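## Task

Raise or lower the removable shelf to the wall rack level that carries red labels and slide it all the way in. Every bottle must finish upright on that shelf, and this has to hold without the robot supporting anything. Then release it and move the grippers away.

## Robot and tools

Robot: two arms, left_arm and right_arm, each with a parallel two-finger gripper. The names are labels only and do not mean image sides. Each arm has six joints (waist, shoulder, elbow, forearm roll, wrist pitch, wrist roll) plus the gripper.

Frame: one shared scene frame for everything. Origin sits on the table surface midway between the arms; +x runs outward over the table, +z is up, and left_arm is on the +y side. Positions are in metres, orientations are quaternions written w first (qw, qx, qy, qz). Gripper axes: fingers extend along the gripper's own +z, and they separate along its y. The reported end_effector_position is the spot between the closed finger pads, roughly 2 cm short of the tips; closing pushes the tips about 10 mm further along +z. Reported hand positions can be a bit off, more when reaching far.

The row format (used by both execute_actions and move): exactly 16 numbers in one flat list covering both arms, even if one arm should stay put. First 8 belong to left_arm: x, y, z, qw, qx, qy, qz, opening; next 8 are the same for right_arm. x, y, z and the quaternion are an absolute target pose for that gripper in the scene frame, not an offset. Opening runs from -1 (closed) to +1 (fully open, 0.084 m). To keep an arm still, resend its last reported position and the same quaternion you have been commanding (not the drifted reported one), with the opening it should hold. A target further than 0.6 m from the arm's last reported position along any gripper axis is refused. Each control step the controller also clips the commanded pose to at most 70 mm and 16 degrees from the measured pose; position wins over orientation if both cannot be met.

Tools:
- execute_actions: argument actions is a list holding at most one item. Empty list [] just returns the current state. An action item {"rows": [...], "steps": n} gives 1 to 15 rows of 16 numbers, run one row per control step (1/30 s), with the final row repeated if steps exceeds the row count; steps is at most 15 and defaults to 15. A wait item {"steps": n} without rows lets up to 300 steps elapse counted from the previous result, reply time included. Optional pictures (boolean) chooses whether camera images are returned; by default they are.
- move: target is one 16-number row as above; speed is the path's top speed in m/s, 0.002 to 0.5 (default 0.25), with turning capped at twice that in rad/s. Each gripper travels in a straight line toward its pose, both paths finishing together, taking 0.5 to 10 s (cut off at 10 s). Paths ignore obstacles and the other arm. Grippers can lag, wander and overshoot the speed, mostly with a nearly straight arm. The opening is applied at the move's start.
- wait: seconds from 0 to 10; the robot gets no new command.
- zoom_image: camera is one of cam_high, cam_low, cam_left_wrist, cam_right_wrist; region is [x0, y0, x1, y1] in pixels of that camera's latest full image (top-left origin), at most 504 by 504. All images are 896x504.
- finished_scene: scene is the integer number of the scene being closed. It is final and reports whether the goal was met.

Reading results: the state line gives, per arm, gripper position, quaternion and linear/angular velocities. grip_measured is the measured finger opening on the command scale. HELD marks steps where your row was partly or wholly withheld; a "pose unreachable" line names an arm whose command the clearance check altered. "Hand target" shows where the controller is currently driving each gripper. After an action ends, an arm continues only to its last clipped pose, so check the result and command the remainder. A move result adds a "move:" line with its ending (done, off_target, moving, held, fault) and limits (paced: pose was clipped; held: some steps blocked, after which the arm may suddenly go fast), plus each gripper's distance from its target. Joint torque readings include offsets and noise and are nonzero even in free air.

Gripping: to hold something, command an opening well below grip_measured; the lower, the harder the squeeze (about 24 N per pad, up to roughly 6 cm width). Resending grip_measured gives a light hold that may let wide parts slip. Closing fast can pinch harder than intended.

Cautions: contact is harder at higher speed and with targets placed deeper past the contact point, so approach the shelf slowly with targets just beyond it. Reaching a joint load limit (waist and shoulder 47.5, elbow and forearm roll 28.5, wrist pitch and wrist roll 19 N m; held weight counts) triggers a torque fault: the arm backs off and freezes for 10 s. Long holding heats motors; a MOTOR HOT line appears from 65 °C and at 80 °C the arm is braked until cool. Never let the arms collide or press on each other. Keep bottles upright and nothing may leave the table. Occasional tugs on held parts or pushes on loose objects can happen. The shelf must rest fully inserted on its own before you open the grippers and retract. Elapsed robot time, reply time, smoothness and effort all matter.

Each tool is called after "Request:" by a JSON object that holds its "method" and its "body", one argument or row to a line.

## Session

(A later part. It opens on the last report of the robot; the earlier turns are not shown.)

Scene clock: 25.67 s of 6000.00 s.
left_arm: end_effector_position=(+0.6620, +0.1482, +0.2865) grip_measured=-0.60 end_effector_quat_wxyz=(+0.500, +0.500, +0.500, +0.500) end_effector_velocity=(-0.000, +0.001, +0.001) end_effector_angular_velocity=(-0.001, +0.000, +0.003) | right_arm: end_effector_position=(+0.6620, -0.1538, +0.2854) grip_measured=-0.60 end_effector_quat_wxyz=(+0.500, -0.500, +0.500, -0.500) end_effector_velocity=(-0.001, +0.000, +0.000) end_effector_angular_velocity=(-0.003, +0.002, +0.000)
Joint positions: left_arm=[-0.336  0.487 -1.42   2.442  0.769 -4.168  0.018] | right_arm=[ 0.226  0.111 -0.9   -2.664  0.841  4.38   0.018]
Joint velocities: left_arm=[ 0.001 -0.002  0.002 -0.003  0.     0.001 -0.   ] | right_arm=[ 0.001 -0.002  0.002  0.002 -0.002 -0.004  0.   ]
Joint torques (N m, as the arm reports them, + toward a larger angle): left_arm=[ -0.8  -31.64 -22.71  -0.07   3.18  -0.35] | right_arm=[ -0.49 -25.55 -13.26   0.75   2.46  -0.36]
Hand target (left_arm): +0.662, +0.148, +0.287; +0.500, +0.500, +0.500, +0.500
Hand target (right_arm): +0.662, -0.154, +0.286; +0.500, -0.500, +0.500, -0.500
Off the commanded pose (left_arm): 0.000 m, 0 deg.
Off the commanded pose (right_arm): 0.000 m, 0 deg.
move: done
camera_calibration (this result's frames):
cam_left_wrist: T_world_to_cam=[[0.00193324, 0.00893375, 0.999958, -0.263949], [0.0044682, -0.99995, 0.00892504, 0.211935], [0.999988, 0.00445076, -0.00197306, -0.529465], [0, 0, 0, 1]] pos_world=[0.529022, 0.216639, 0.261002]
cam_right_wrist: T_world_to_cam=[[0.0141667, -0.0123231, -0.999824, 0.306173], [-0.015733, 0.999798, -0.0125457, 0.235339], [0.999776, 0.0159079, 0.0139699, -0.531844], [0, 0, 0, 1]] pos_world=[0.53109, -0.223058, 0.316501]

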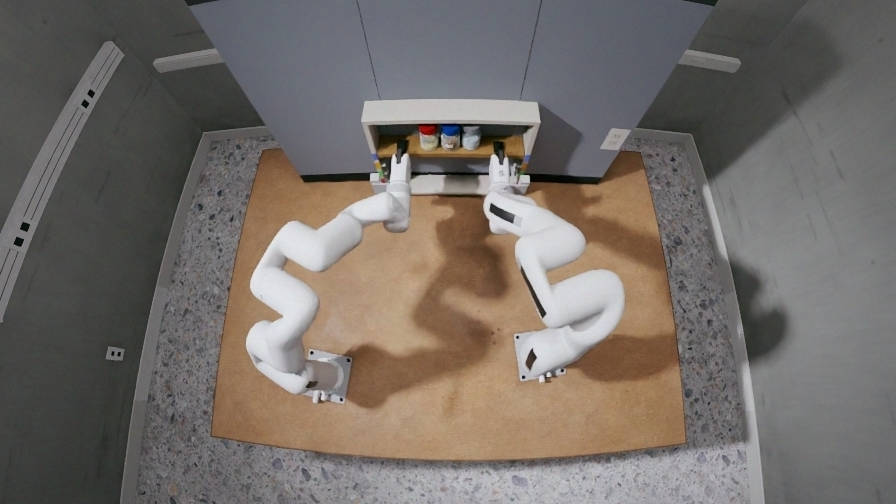

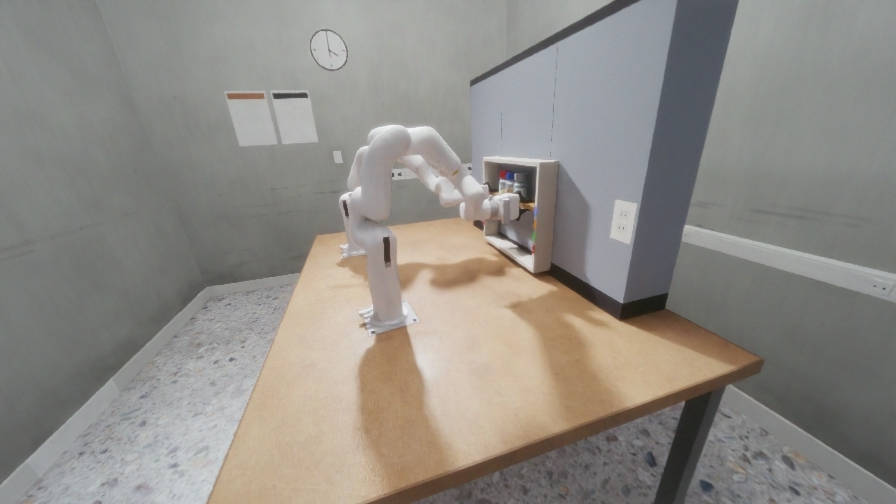

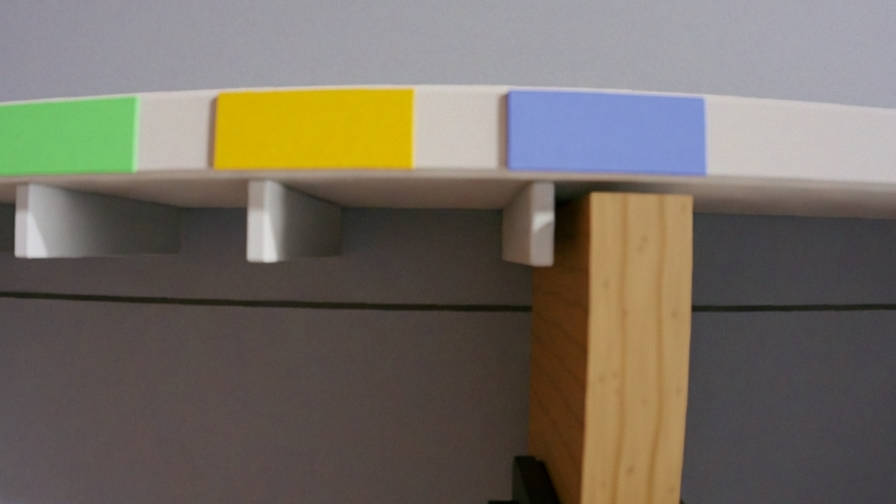

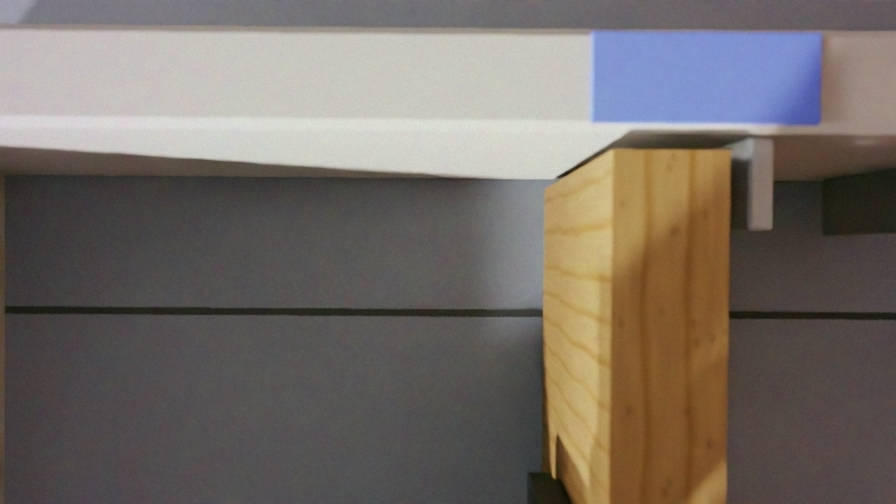

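Request:
{"method": "move", "body": {
  "target": [0.574,0.1482,0.287,0.5,0.5,0.5,0.5,-1, 0.574,-0.1538,0.2867,0.5,-0.5,0.5,-0.5,-1],
  "speed": 0.07
}}

Request:
{"method": "move", "body": {
  "target": [0.574,0.1482,0.139,0.5,0.5,0.5,0.5,-1, 0.574,-0.1538,0.1387,0.5,-0.5,0.5,-0.5,-1],
  "speed": 0.1
}}

Scene clock: 28.30 s of 6000.00 s.
left_arm: end_effector_position=(+0.5742, +0.1483, +0.2870) grip_measured=-0.60 end_effector_quat_wxyz=(+0.500, +0.500, +0.500, +0.500) end_effector_velocity=(-0.002, +0.000, -0.002) end_effector_angular_velocity=(+0.002, +0.003, -0.000) | right_arm: end_effector_position=(+0.5742, -0.1535, +0.2866) grip_measured=-0.60 end_effector_quat_wxyz=(+0.500, -0.500, +0.500, -0.500) end_effector_velocity=(-0.002, -0.000, +0.000) end_effector_angular_velocity=(-0.001, -0.001, -0.001)
Joint positions: left_arm=[-0.432  0.25  -1.072  2.398  0.901 -4.194  0.018] | right_arm=[ 0.317 -0.149 -0.597 -2.571  0.91   4.337  0.018]
Joint velocities: left_arm=[-0.002 -0.003  0.007 -0.002  0.001  0.001 -0.   ] | right_arm=[ 0.002 -0.006  0.006  0.003  0.002 -0.003 -0.   ]
Joint torques (N m, as the arm reports them, + toward a larger angle): left_arm=[ -0.82 -26.07 -21.25   0.22   3.29  -0.27] | right_arm=[ -0.71 -19.04 -12.87   1.04   2.59  -0.16]
Hand target (left_arm): +0.574, +0.148, +0.287; +0.500, +0.500, +0.500, +0.500
Hand target (right_arm): +0.574, -0.154, +0.287; +0.500, -0.500, +0.500, -0.500
Off the commanded pose (left_arm): 0.000 m, 0 deg.
Off the commanded pose (right_arm): 0.000 m, 0 deg.
move: done
camera_calibration (this result's frames):
cam_left_wrist: T_world_to_cam=[[0.0010245, 0.00976045, 0.999952, -0.263892], [0.00425503, -0.999943, 0.00975601, 0.212308], [0.99999, 0.00424483, -0.00106597, -0.441928], [0, 0, 0, 1]] pos_world=[0.441291, 0.216747, 0.261337]
cam_right_wrist: T_world_to_cam=[[0.014431, -0.0121908, -0.999822, 0.308436], [-0.0158725, 0.999797, -0.0124196, 0.233651], [0.99977, 0.0160489, 0.0142346, -0.444133], [0, 0, 0, 1]] pos_world=[0.443288, -0.222716, 0.317605]

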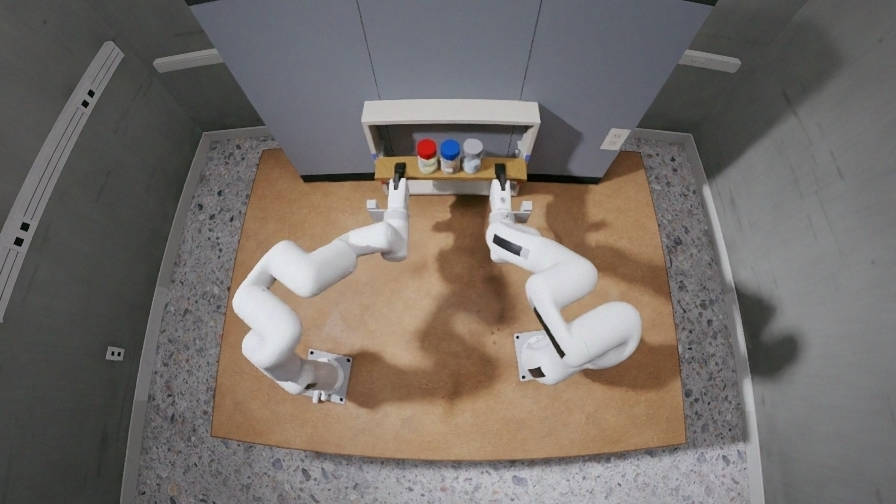

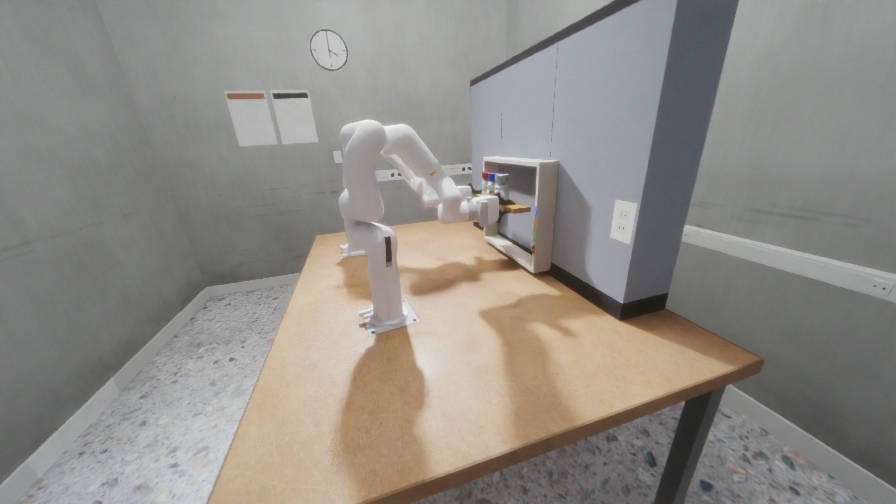

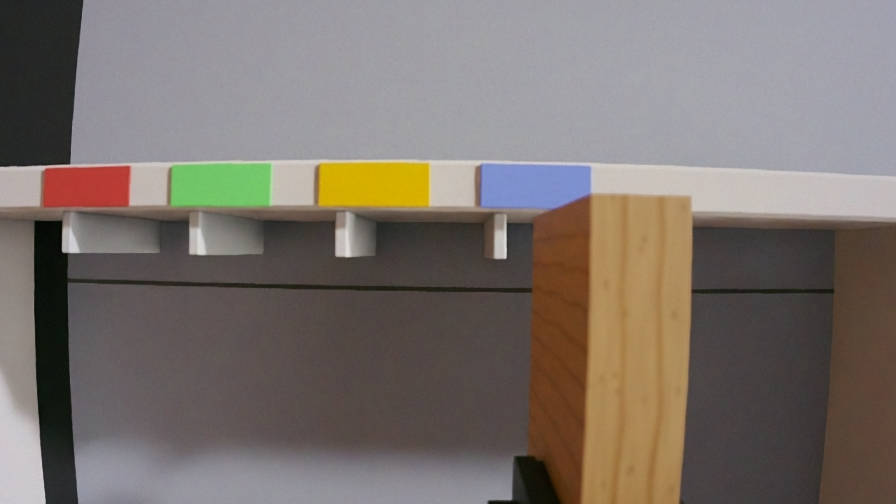

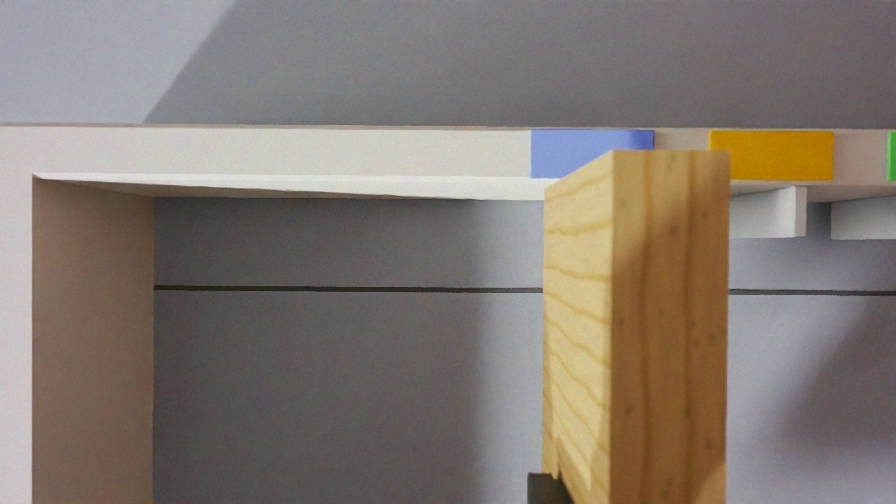

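Scene clock: 30.20 s of 6000.00 s.
left_arm: end_effector_position=(+0.5743, +0.1479, +0.1398) grip_measured=-0.60 end_effector_quat_wxyz=(+0.500, +0.500, +0.500, +0.500) end_effector_velocity=(+0.001, +0.001, -0.002) end_effector_angular_velocity=(-0.000, -0.001, +0.002) | right_arm: end_effector_position=(+0.5743, -0.1533, +0.1392) grip_measured=-0.60 end_effector_quat_wxyz=(+0.501, -0.500, +0.500, -0.500) end_effector_velocity=(-0.000, +0.000, -0.004) end_effector_angular_velocity=(-0.000, +0.001, +0.000)
Joint positions: left_arm=[-0.462  0.584 -1.087  2.489  1.159 -4.416  0.018] | right_arm=[ 0.369  0.311 -0.594 -2.634  1.322  4.577  0.018]
Joint velocities: left_arm=[ 0.002  0.008 -0.004  0.001  0.004 -0.003 -0.   ] | right_arm=[ 0.002  0.013 -0.003  0.001  0.008  0.004 -0.   ]
Joint torques (N m, as the arm reports them, + toward a larger angle): left_arm=[  2.38 -27.87 -15.51  -0.78   3.62  -0.14] | right_arm=[ -4.82 -23.47  -8.75   2.32   3.12  -0.38]
Hand target (left_arm): +0.574, +0.148, +0.139; +0.500, +0.500, +0.500, +0.500
Hand target (right_arm): +0.574, -0.153, +0.139; +0.500, -0.500, +0.500, -0.500
Off the commanded pose (left_arm): 0.001 m, 0 deg.
Off the commanded pose (right_arm): 0.001 m, 0 deg.
move: done
camera_calibration (this result's frames):
cam_left_wrist: T_world_to_cam=[[0.000794836, 0.00997618, 0.99995, -0.116513], [0.00391003, -0.999943, 0.009973, 0.213519], [0.999992, 0.00390191, -0.000833797, -0.442135], [0, 0, 0, 1]] pos_world=[0.441389, 0.216395, 0.114009]
cam_right_wrist: T_world_to_cam=[[0.0151322, -0.0115544, -0.999819, 0.160787], [-0.0168912, 0.999788, -0.0118096, 0.232153], [0.999743, 0.0170668, 0.0149338, -0.442051], [0, 0, 0, 1]] pos_world=[0.443426, -0.222701, 0.170101]

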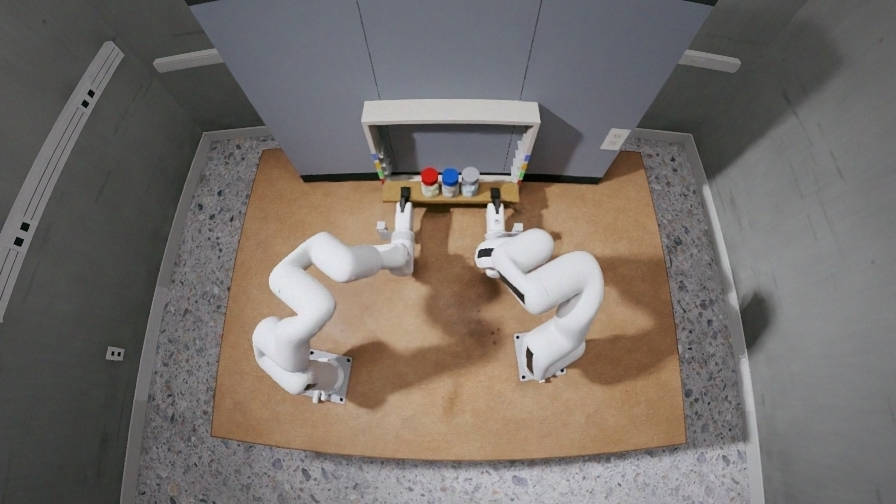

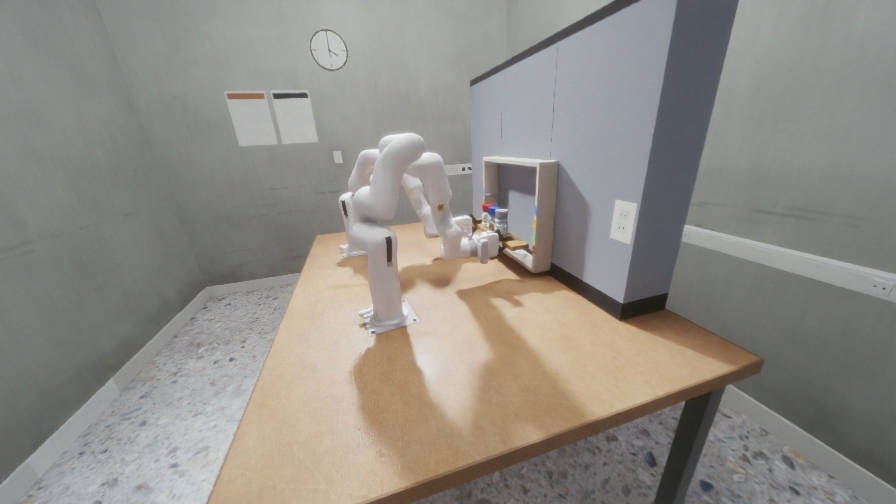

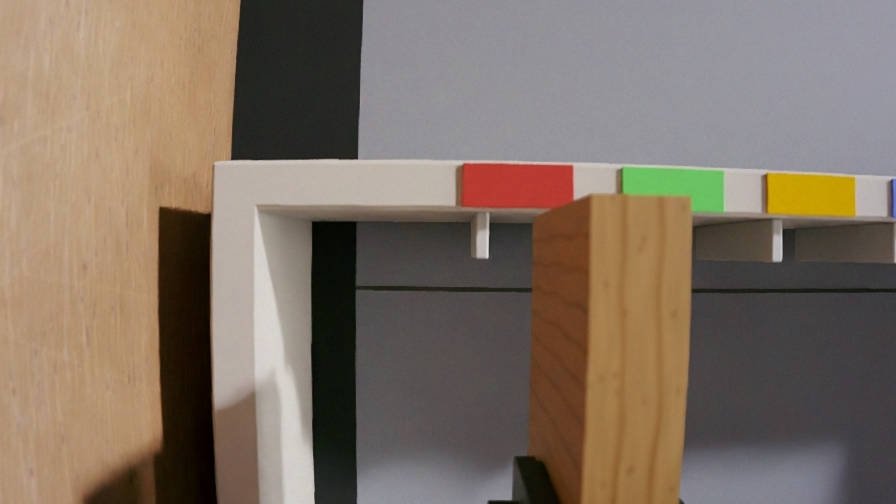

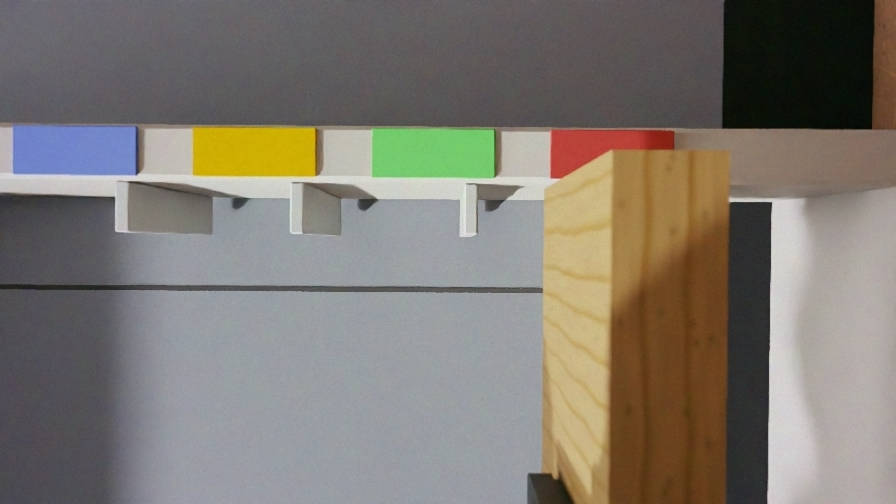

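Request:
{"method": "zoom_image", "body": {
  "camera": "cam_left_wrist",
  "region": [470, 175, 590, 255]
}}

Request:
{"method": "zoom_image", "body": {
  "camera": "cam_right_wrist",
  "region": [455, 140, 575, 220]
}}

Region (470, 175, 590, 255) of cam_left_wrist's 896x504 image, scaled by 4.200, with more detail than that image has.

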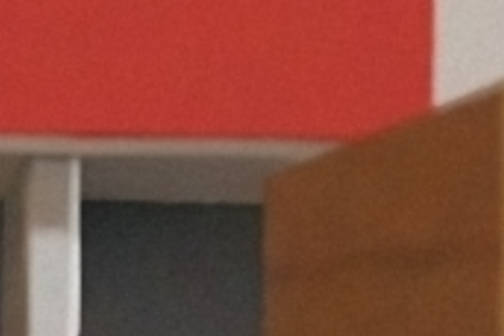

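Region (455, 140, 575, 220) of cam_right_wrist's 896x504 image, scaled by 4.200, with more detail than that image has.

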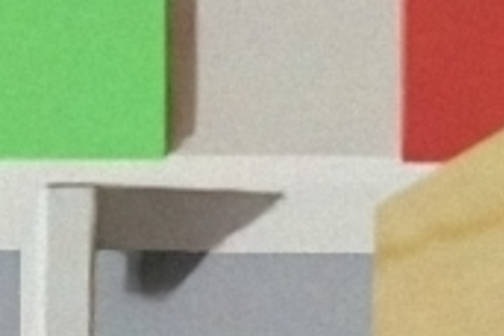

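Request:
{"method": "move", "body": {
  "target": [0.659,0.1479,0.134,0.5,0.5,0.5,0.5,-1, 0.659,-0.1534,0.1338,0.5,-0.5,0.5,-0.5,-1],
  "speed": 0.06
}}

Request:
{"method": "move", "body": {
  "target": [0.6655,0.1479,0.1278,0.5,0.5,0.5,0.5,-1, 0.6655,-0.1534,0.1276,0.5,-0.5,0.5,-0.5,-1],
  "speed": 0.012
}}

Scene clock: 34.37 s of 6000.00 s.
left_arm: end_effector_position=(+0.6588, +0.1479, +0.1340) grip_measured=-0.60 end_effector_quat_wxyz=(+0.500, +0.500, +0.500, +0.500) end_effector_velocity=(+0.001, +0.000, -0.001) end_effector_angular_velocity=(+0.001, +0.002, +0.001) | right_arm: end_effector_position=(+0.6588, -0.1540, +0.1338) grip_measured=-0.60 end_effector_quat_wxyz=(+0.500, -0.500, +0.500, -0.500) end_effector_velocity=(+0.002, +0.000, +0.001) end_effector_angular_velocity=(+0.001, -0.002, +0.000)
Joint positions: left_arm=[-0.364  0.776 -1.422  2.55   1.012 -4.37   0.018] | right_arm=[ 0.26   0.482 -0.882 -2.728  1.202  4.555  0.018]
Joint velocities: left_arm=[ 0.001  0.004 -0.006 -0.001 -0.004  0.003  0.   ] | right_arm=[-0.001  0.003 -0.007 -0.001 -0.002 -0.001  0.   ]
Joint torques (N m, as the arm reports them, + toward a larger angle): left_arm=[  4.72 -31.37 -17.17  -1.04   3.74  -0.04] | right_arm=[ -7.09 -29.89 -10.09   3.17   3.34  -0.39]
Hand target (left_arm): +0.659, +0.148, +0.134; +0.500, +0.500, +0.500, +0.500
Hand target (right_arm): +0.659, -0.154, +0.134; +0.500, -0.500, +0.500, -0.500
Off the commanded pose (left_arm): 0.000 m, 0 deg.
Off the commanded pose (right_arm): 0.001 m, 0 deg.
move: done
camera_calibration (this result's frames):
cam_left_wrist: T_world_to_cam=[[0.00142578, 0.00893297, 0.999959, -0.111104], [0.00489287, -0.999948, 0.0089259, 0.212702], [0.999987, 0.00487994, -0.00146942, -0.526781], [0, 0, 0, 1]] pos_world=[0.525892, 0.216254, 0.108427]
cam_right_wrist: T_world_to_cam=[[0.0143398, -0.0126377, -0.999817, 0.154419], [-0.0152184, 0.999802, -0.0128557, 0.233218], [0.999781, 0.0153999, 0.0141447, -0.52667], [0, 0, 0, 1]] pos_world=[0.52789, -0.223109, 0.164839]

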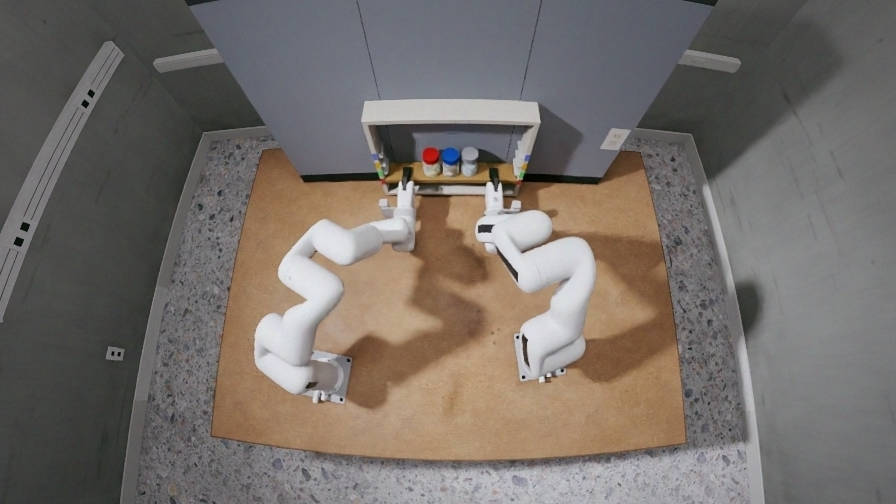

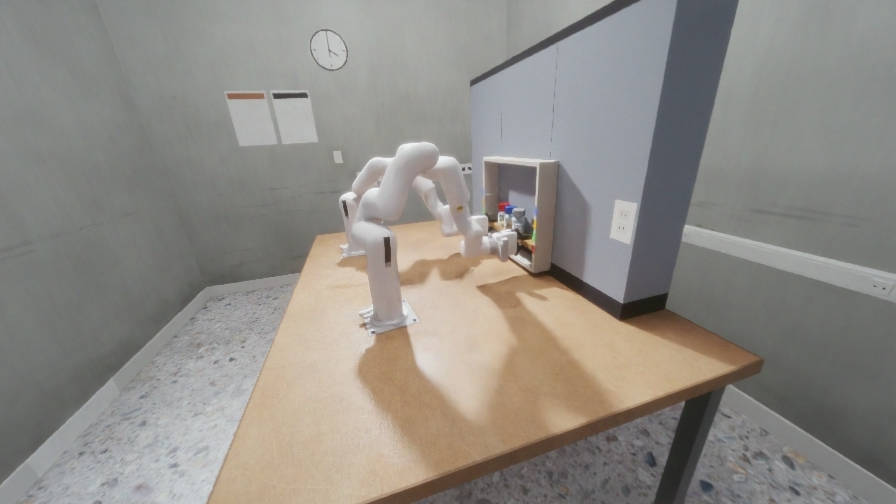

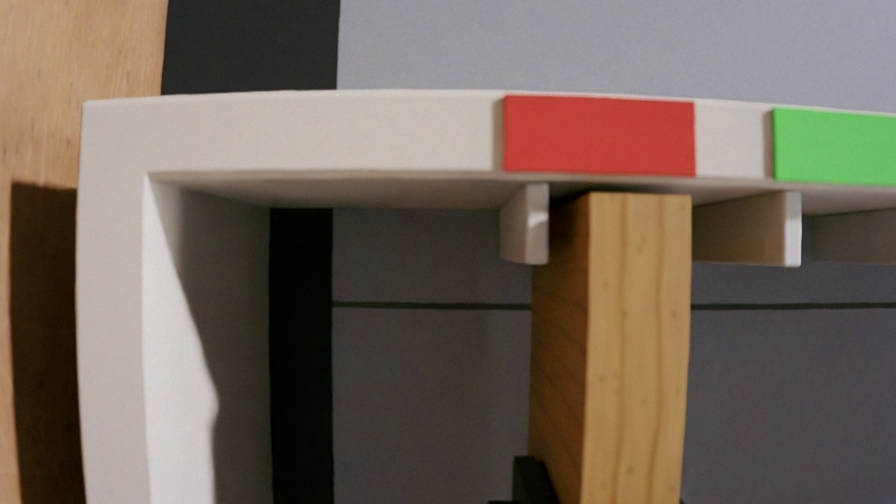

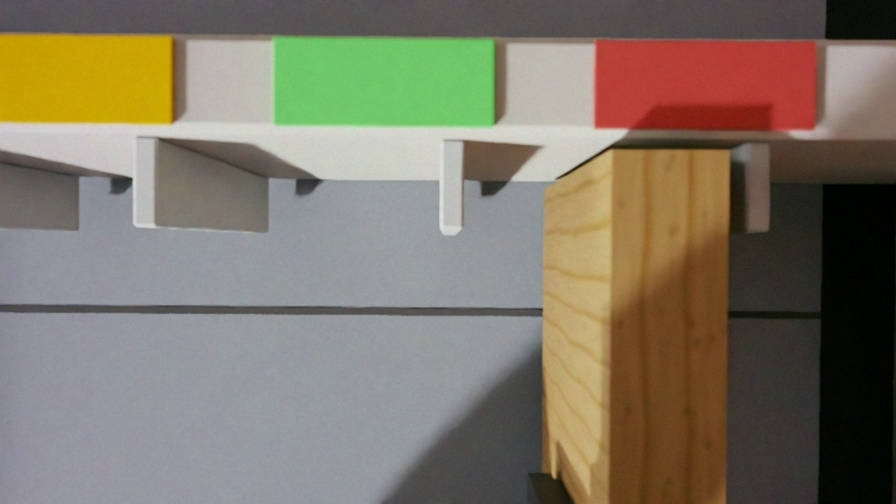

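Scene clock: 35.33 s of 6000.00 s.
left_arm: end_effector_position=(+0.6655, +0.1480, +0.1284) grip_measured=-0.60 end_effector_quat_wxyz=(+0.500, +0.500, +0.500, +0.500) end_effector_velocity=(+0.002, -0.000, -0.001) end_effector_angular_velocity=(-0.000, -0.002, -0.000) | right_arm: end_effector_position=(+0.6655, -0.1536, +0.1280) grip_measured=-0.60 end_effector_quat_wxyz=(+0.500, -0.500, +0.500, -0.500) end_effector_velocity=(+0.002, -0.000, -0.002) end_effector_angular_velocity=(+0.000, +0.000, -0.000)
Joint positions: left_arm=[-0.358  0.806 -1.456  2.556  1.007 -4.371  0.018] | right_arm=[ 0.255  0.513 -0.911 -2.734  1.203  4.558  0.018]
Joint velocities: left_arm=[ 0.002  0.008 -0.011  0.002 -0.001  0.     0.   ] | right_arm=[-0.003  0.009 -0.008 -0.002 -0.     0.001  0.   ]
Joint torques (N m, as the arm reports them, + toward a larger angle): left_arm=[  3.56 -31.03 -16.89  -1.08   3.3   -0.15] | right_arm=[ -6.01 -30.35  -9.89   2.61   3.16  -0.33]
Hand target (left_arm): +0.666, +0.148, +0.128; +0.500, +0.500, +0.500, +0.500
Hand target (right_arm): +0.666, -0.153, +0.128; +0.500, -0.500, +0.500, -0.500
Off the commanded pose (left_arm): 0.001 m, 0 deg.
Off the commanded pose (right_arm): 0.000 m, 0 deg.
move: done
camera_calibration (this result's frames):
cam_left_wrist: T_world_to_cam=[[0.00036971, 0.00939558, 0.999956, -0.104909], [0.00491924, -0.999944, 0.00939365, 0.212807], [0.999988, 0.00491555, -0.000415909, -0.533639], [0, 0, 0, 1]] pos_world=[0.532625, 0.216404, 0.102683]
cam_right_wrist: T_world_to_cam=[[0.0151231, -0.0120355, -0.999813, 0.148107], [-0.0152179, 0.999809, -0.0122657, 0.23285], [0.99977, 0.0154005, 0.0149371, -0.53336], [0, 0, 0, 1]] pos_world=[0.534541, -0.222809, 0.158902]

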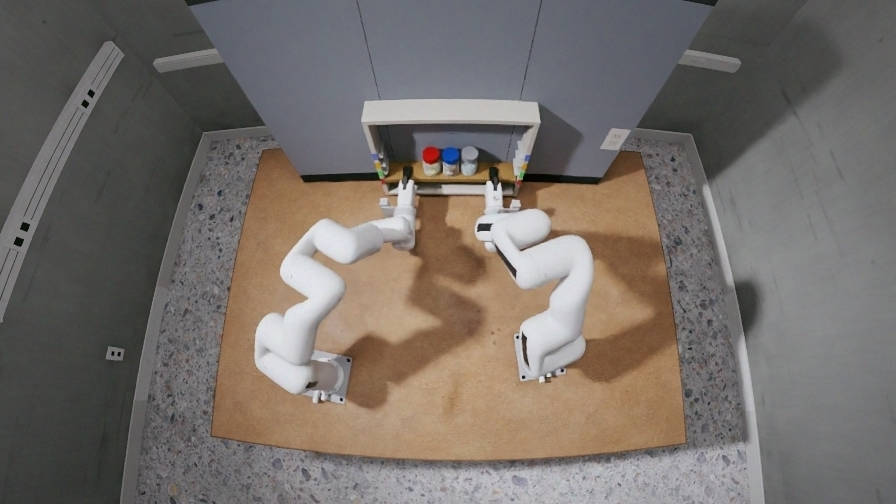

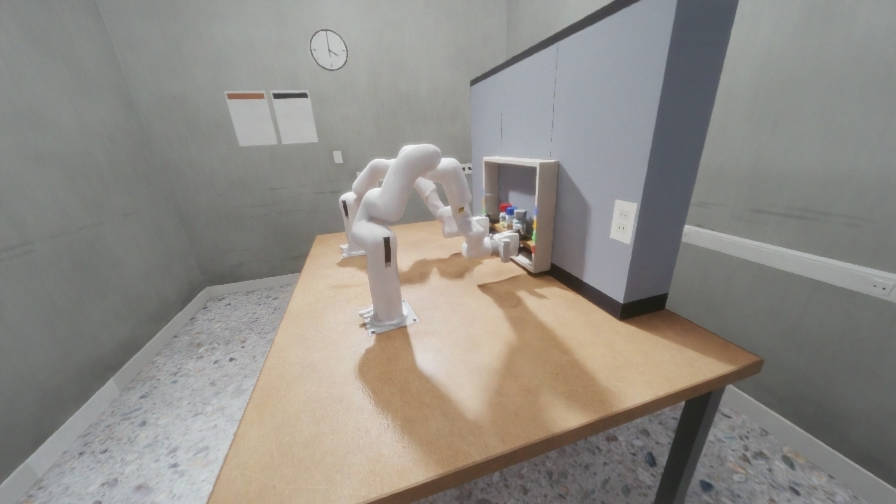

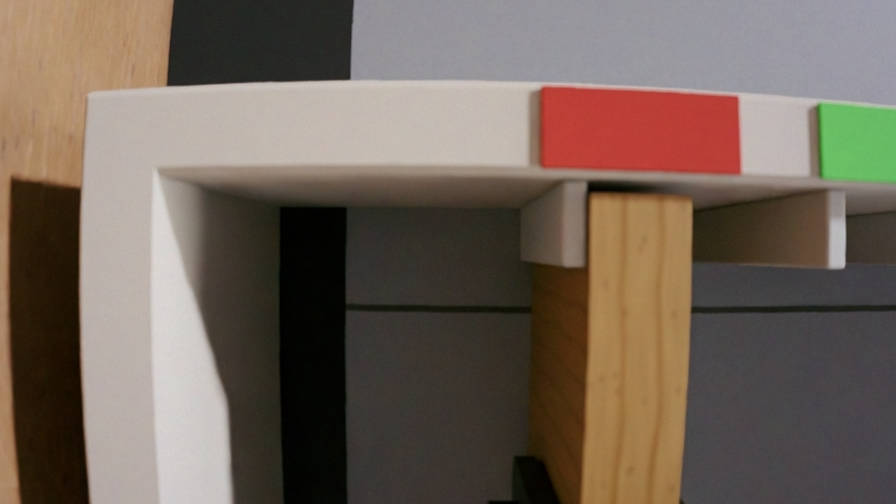

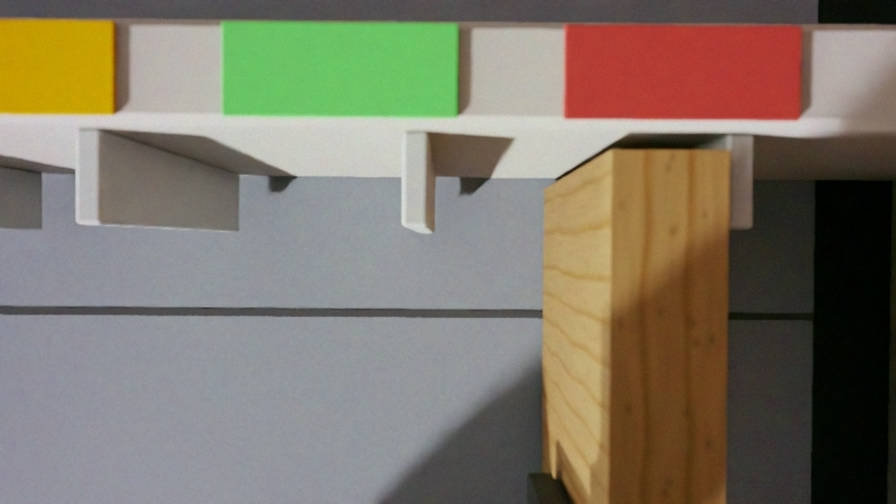

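Request:
{"method": "move", "body": {
  "target": [0.667,0.1474,0.1278,0.5,0.5,0.5,0.5,-1, 0.667,-0.1530,0.1275,0.5,-0.5,0.5,-0.5,-1],
  "speed": 0.005
}}

Request:
{"method": "execute_actions", "body": {
  "actions": [
    {"rows": [[0.667,0.1474,0.1278,0.5,0.5,0.5,0.5,0.0, 0.667,-0.1530,0.1275,0.5,-0.5,0.5,-0.5,0.0]], "steps": 11}
  ]
}}

Scene clock: 36.83 s of 6000.00 s.
left_arm: end_effector_position=(+0.6671, +0.1478, +0.1281) grip_measured=-0.60 end_effector_quat_wxyz=(+0.500, +0.500, +0.500, +0.500) end_effector_velocity=(+0.000, -0.000, -0.000) end_effector_angular_velocity=(-0.000, +0.000, +0.001) | right_arm: end_effector_position=(+0.6670, -0.1534, +0.1277) grip_measured=-0.60 end_effector_quat_wxyz=(+0.500, -0.500, +0.500, -0.500) end_effector_velocity=(+0.000, +0.000, +0.001) end_effector_angular_velocity=(-0.002, -0.003, +0.001)
Joint positions: left_arm=[-0.357  0.811 -1.464  2.555  1.004 -4.369  0.018] | right_arm=[ 0.254  0.517 -0.917 -2.734  1.201  4.558  0.018]
Joint velocities: left_arm=[-0.     0.001 -0.002 -0.001 -0.     0.001  0.   ] | right_arm=[ 0.    -0.    -0.001 -0.001  0.002 -0.002  0.   ]
Joint torques (N m, as the arm reports them, + toward a larger angle): left_arm=[  0.79 -28.35 -16.45  -0.62   1.91  -0.26] | right_arm=[ -2.19 -28.58  -9.82   1.47   2.45  -0.32]
Hand target (left_arm): +0.667, +0.147, +0.128; +0.500, +0.500, +0.500, +0.500
Hand target (right_arm): +0.667, -0.153, +0.128; +0.500, -0.500, +0.500, -0.500
Off the commanded pose (left_arm): 0.001 m, 0 deg.
Off the commanded pose (right_arm): 0.000 m, 0 deg.
move: done
camera_calibration (this result's frames):
cam_left_wrist: T_world_to_cam=[[0.000776599, 0.00950581, 0.999955, -0.1048], [0.00539455, -0.99994, 0.00950149, 0.212275], [0.999985, 0.00538693, -0.000827832, -0.535173], [0, 0, 0, 1]] pos_world=[0.534102, 0.216142, 0.102335]
cam_right_wrist: T_world_to_cam=[[0.0149805, -0.0121668, -0.999814, 0.147847], [-0.0149257, 0.999812, -0.0123904, 0.232459], [0.999776, 0.0151086, 0.0147961, -0.534952], [0, 0, 0, 1]] pos_world=[0.536087, -0.222534, 0.158615]

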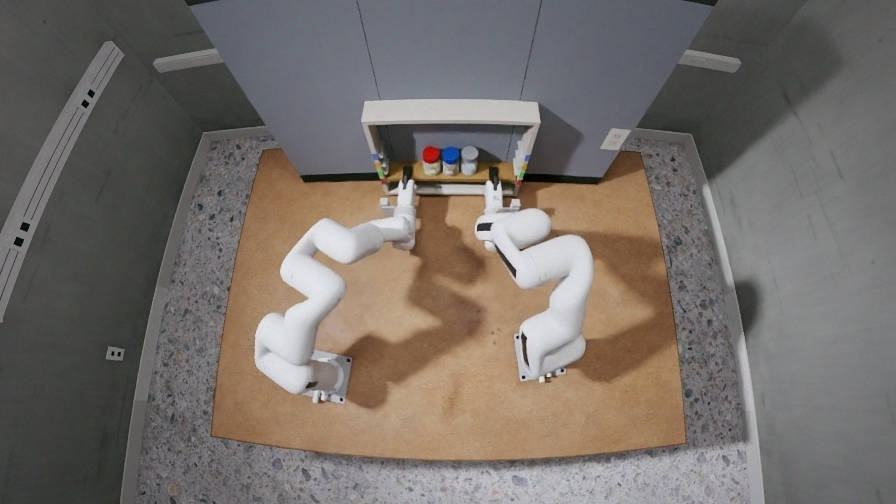

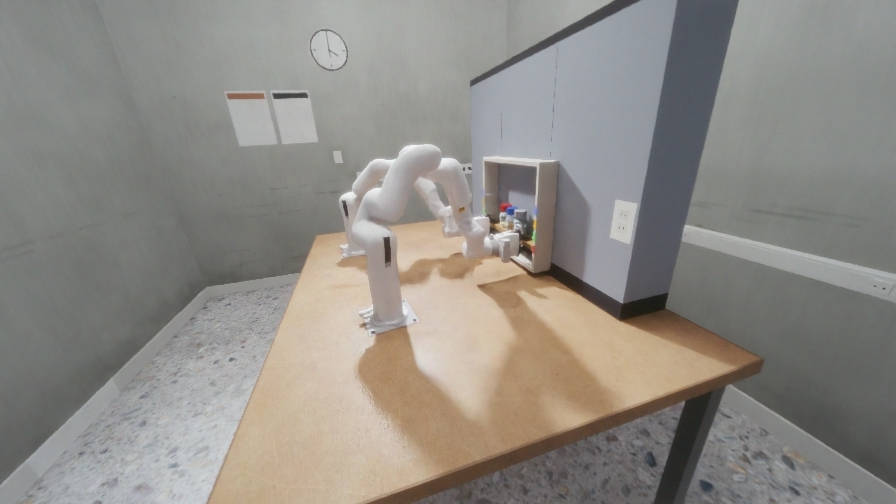

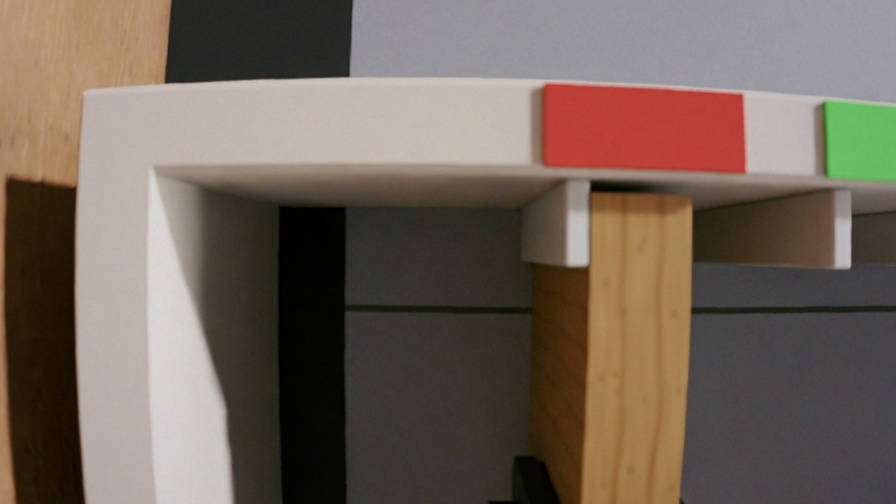

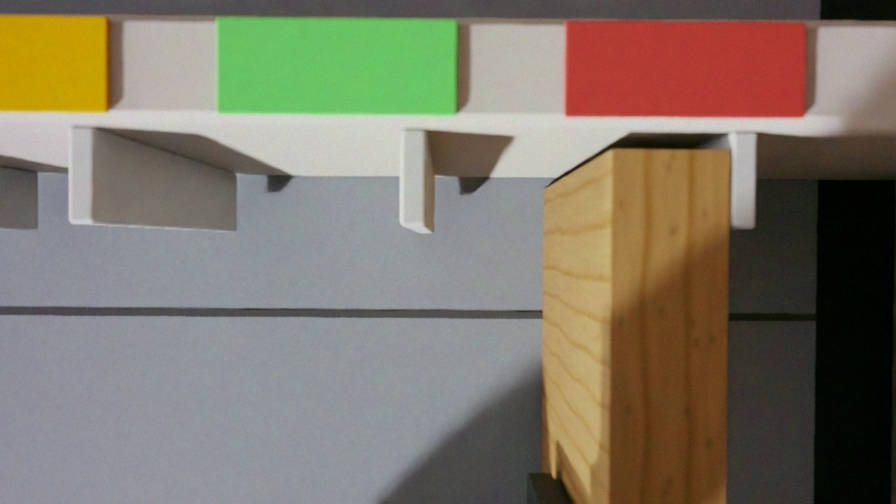

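Scene clock: 37.20 s of 6000.00 s.
left_arm: end_effector_position=(+0.6671, +0.1478, +0.1278) grip_measured=-0.02 end_effector_quat_wxyz=(+0.500, +0.500, +0.500, +0.500) end_effector_velocity=(-0.001, -0.003, -0.000) end_effector_angular_velocity=(+0.000, +0.001, -0.004) | right_arm: end_effector_position=(+0.6671, -0.1532, +0.1278) grip_measured=-0.02 end_effector_quat_wxyz=(+0.500, -0.500, +0.500, -0.500) end_effector_velocity=(-0.001, +0.000, -0.001) end_effector_angular_velocity=(-0.000, +0.002, +0.002)
Joint positions: left_arm=[-0.357  0.811 -1.465  2.555  1.003 -4.369  0.043] | right_arm=[ 0.254  0.517 -0.917 -2.734  1.201  4.557  0.043]
Joint velocities: left_arm=[-0.004 -0.001  0.001 -0.    -0.001  0.     0.003] | right_arm=[ 0.001 -0.     0.002 -0.001 -0.     0.001  0.003]
Joint torques (N m, as the arm reports them, + toward a larger angle): left_arm=[ -1.23 -29.14 -15.72  -0.21   1.85  -0.17] | right_arm=[ -0.52 -27.1   -9.33   1.29   1.85  -0.21]
Hand target (left_arm): +0.667, +0.147, +0.128; +0.500, +0.500, +0.500, +0.500
Hand target (right_arm): +0.667, -0.153, +0.128; +0.500, -0.500, +0.500, -0.500
Off the commanded pose (left_arm): 0.000 m, 0 deg.
Off the commanded pose (right_arm): 0.000 m, 0 deg.
Steps of this call (steps 1 to 11: all 11 steps of this action). Readings (end_effector_position):
1: left_arm (+0.6671, +0.1478, +0.1280) | right_arm (+0.6671, -0.1534, +0.1276)
2: left_arm (+0.6671, +0.1478, +0.1280) | right_arm (+0.6671, -0.1534, +0.1277)
4: left_arm (+0.6674, +0.1485, +0.1280) | right_arm (+0.6675, -0.1535, +0.1285)
8: left_arm (+0.6673, +0.1481, +0.1278) | right_arm (+0.6674, -0.1533, +0.1283)
11: the state above
camera_calibration (this result's frames):
cam_left_wrist: T_world_to_cam=[[0.00123988, 0.0094764, 0.999954, -0.104856], [0.00518666, -0.999942, 0.00946984, 0.212338], [0.999986, 0.00517468, -0.00128896, -0.535161], [0, 0, 0, 1]] pos_world=[0.534182, 0.216089, 0.102151]
cam_right_wrist: T_world_to_cam=[[0.015223, -0.0121194, -0.999811, 0.147843], [-0.0153301, 0.999806, -0.0123528, 0.232477], [0.999767, 0.0155153, 0.0150343, -0.535018], [0, 0, 0, 1]] pos_world=[0.536207, -0.22234, 0.15873]

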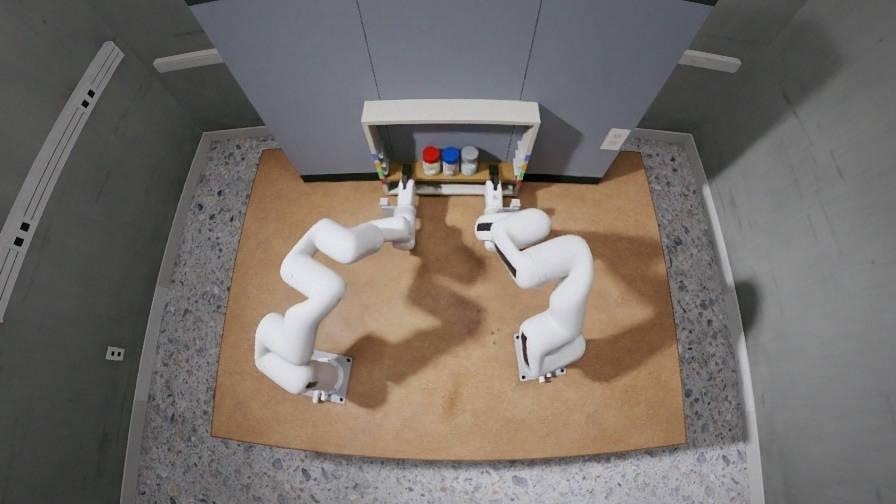

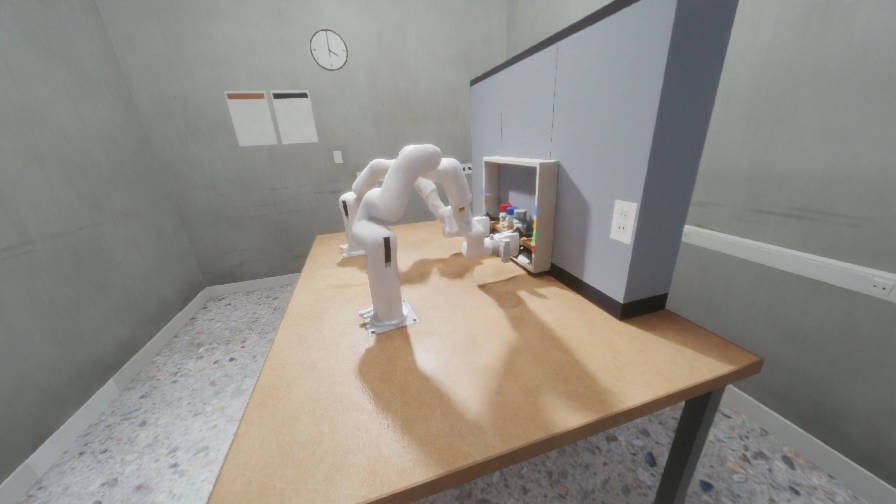

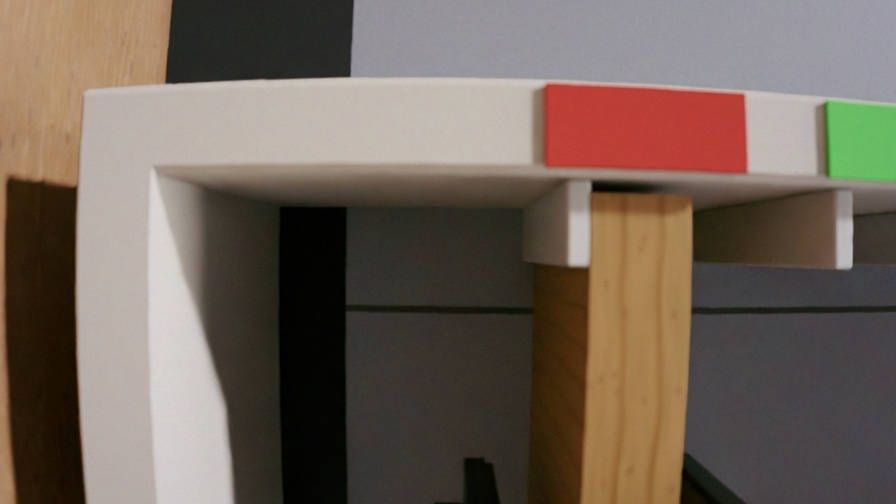

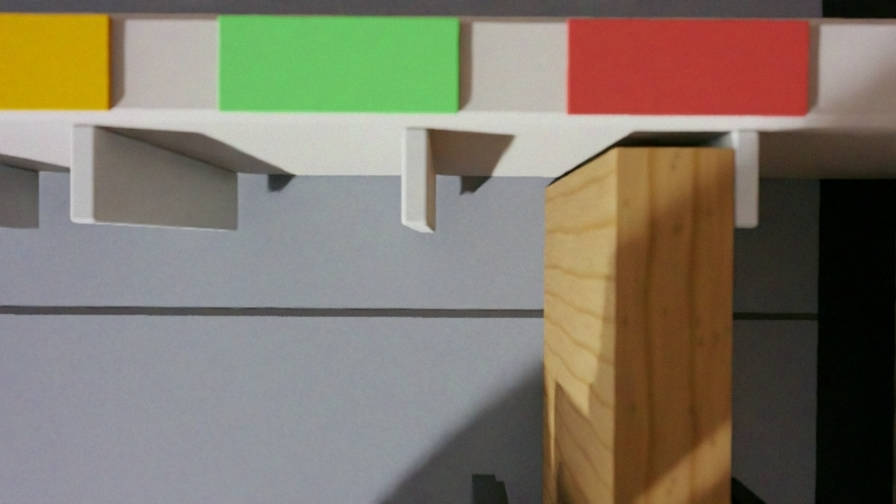

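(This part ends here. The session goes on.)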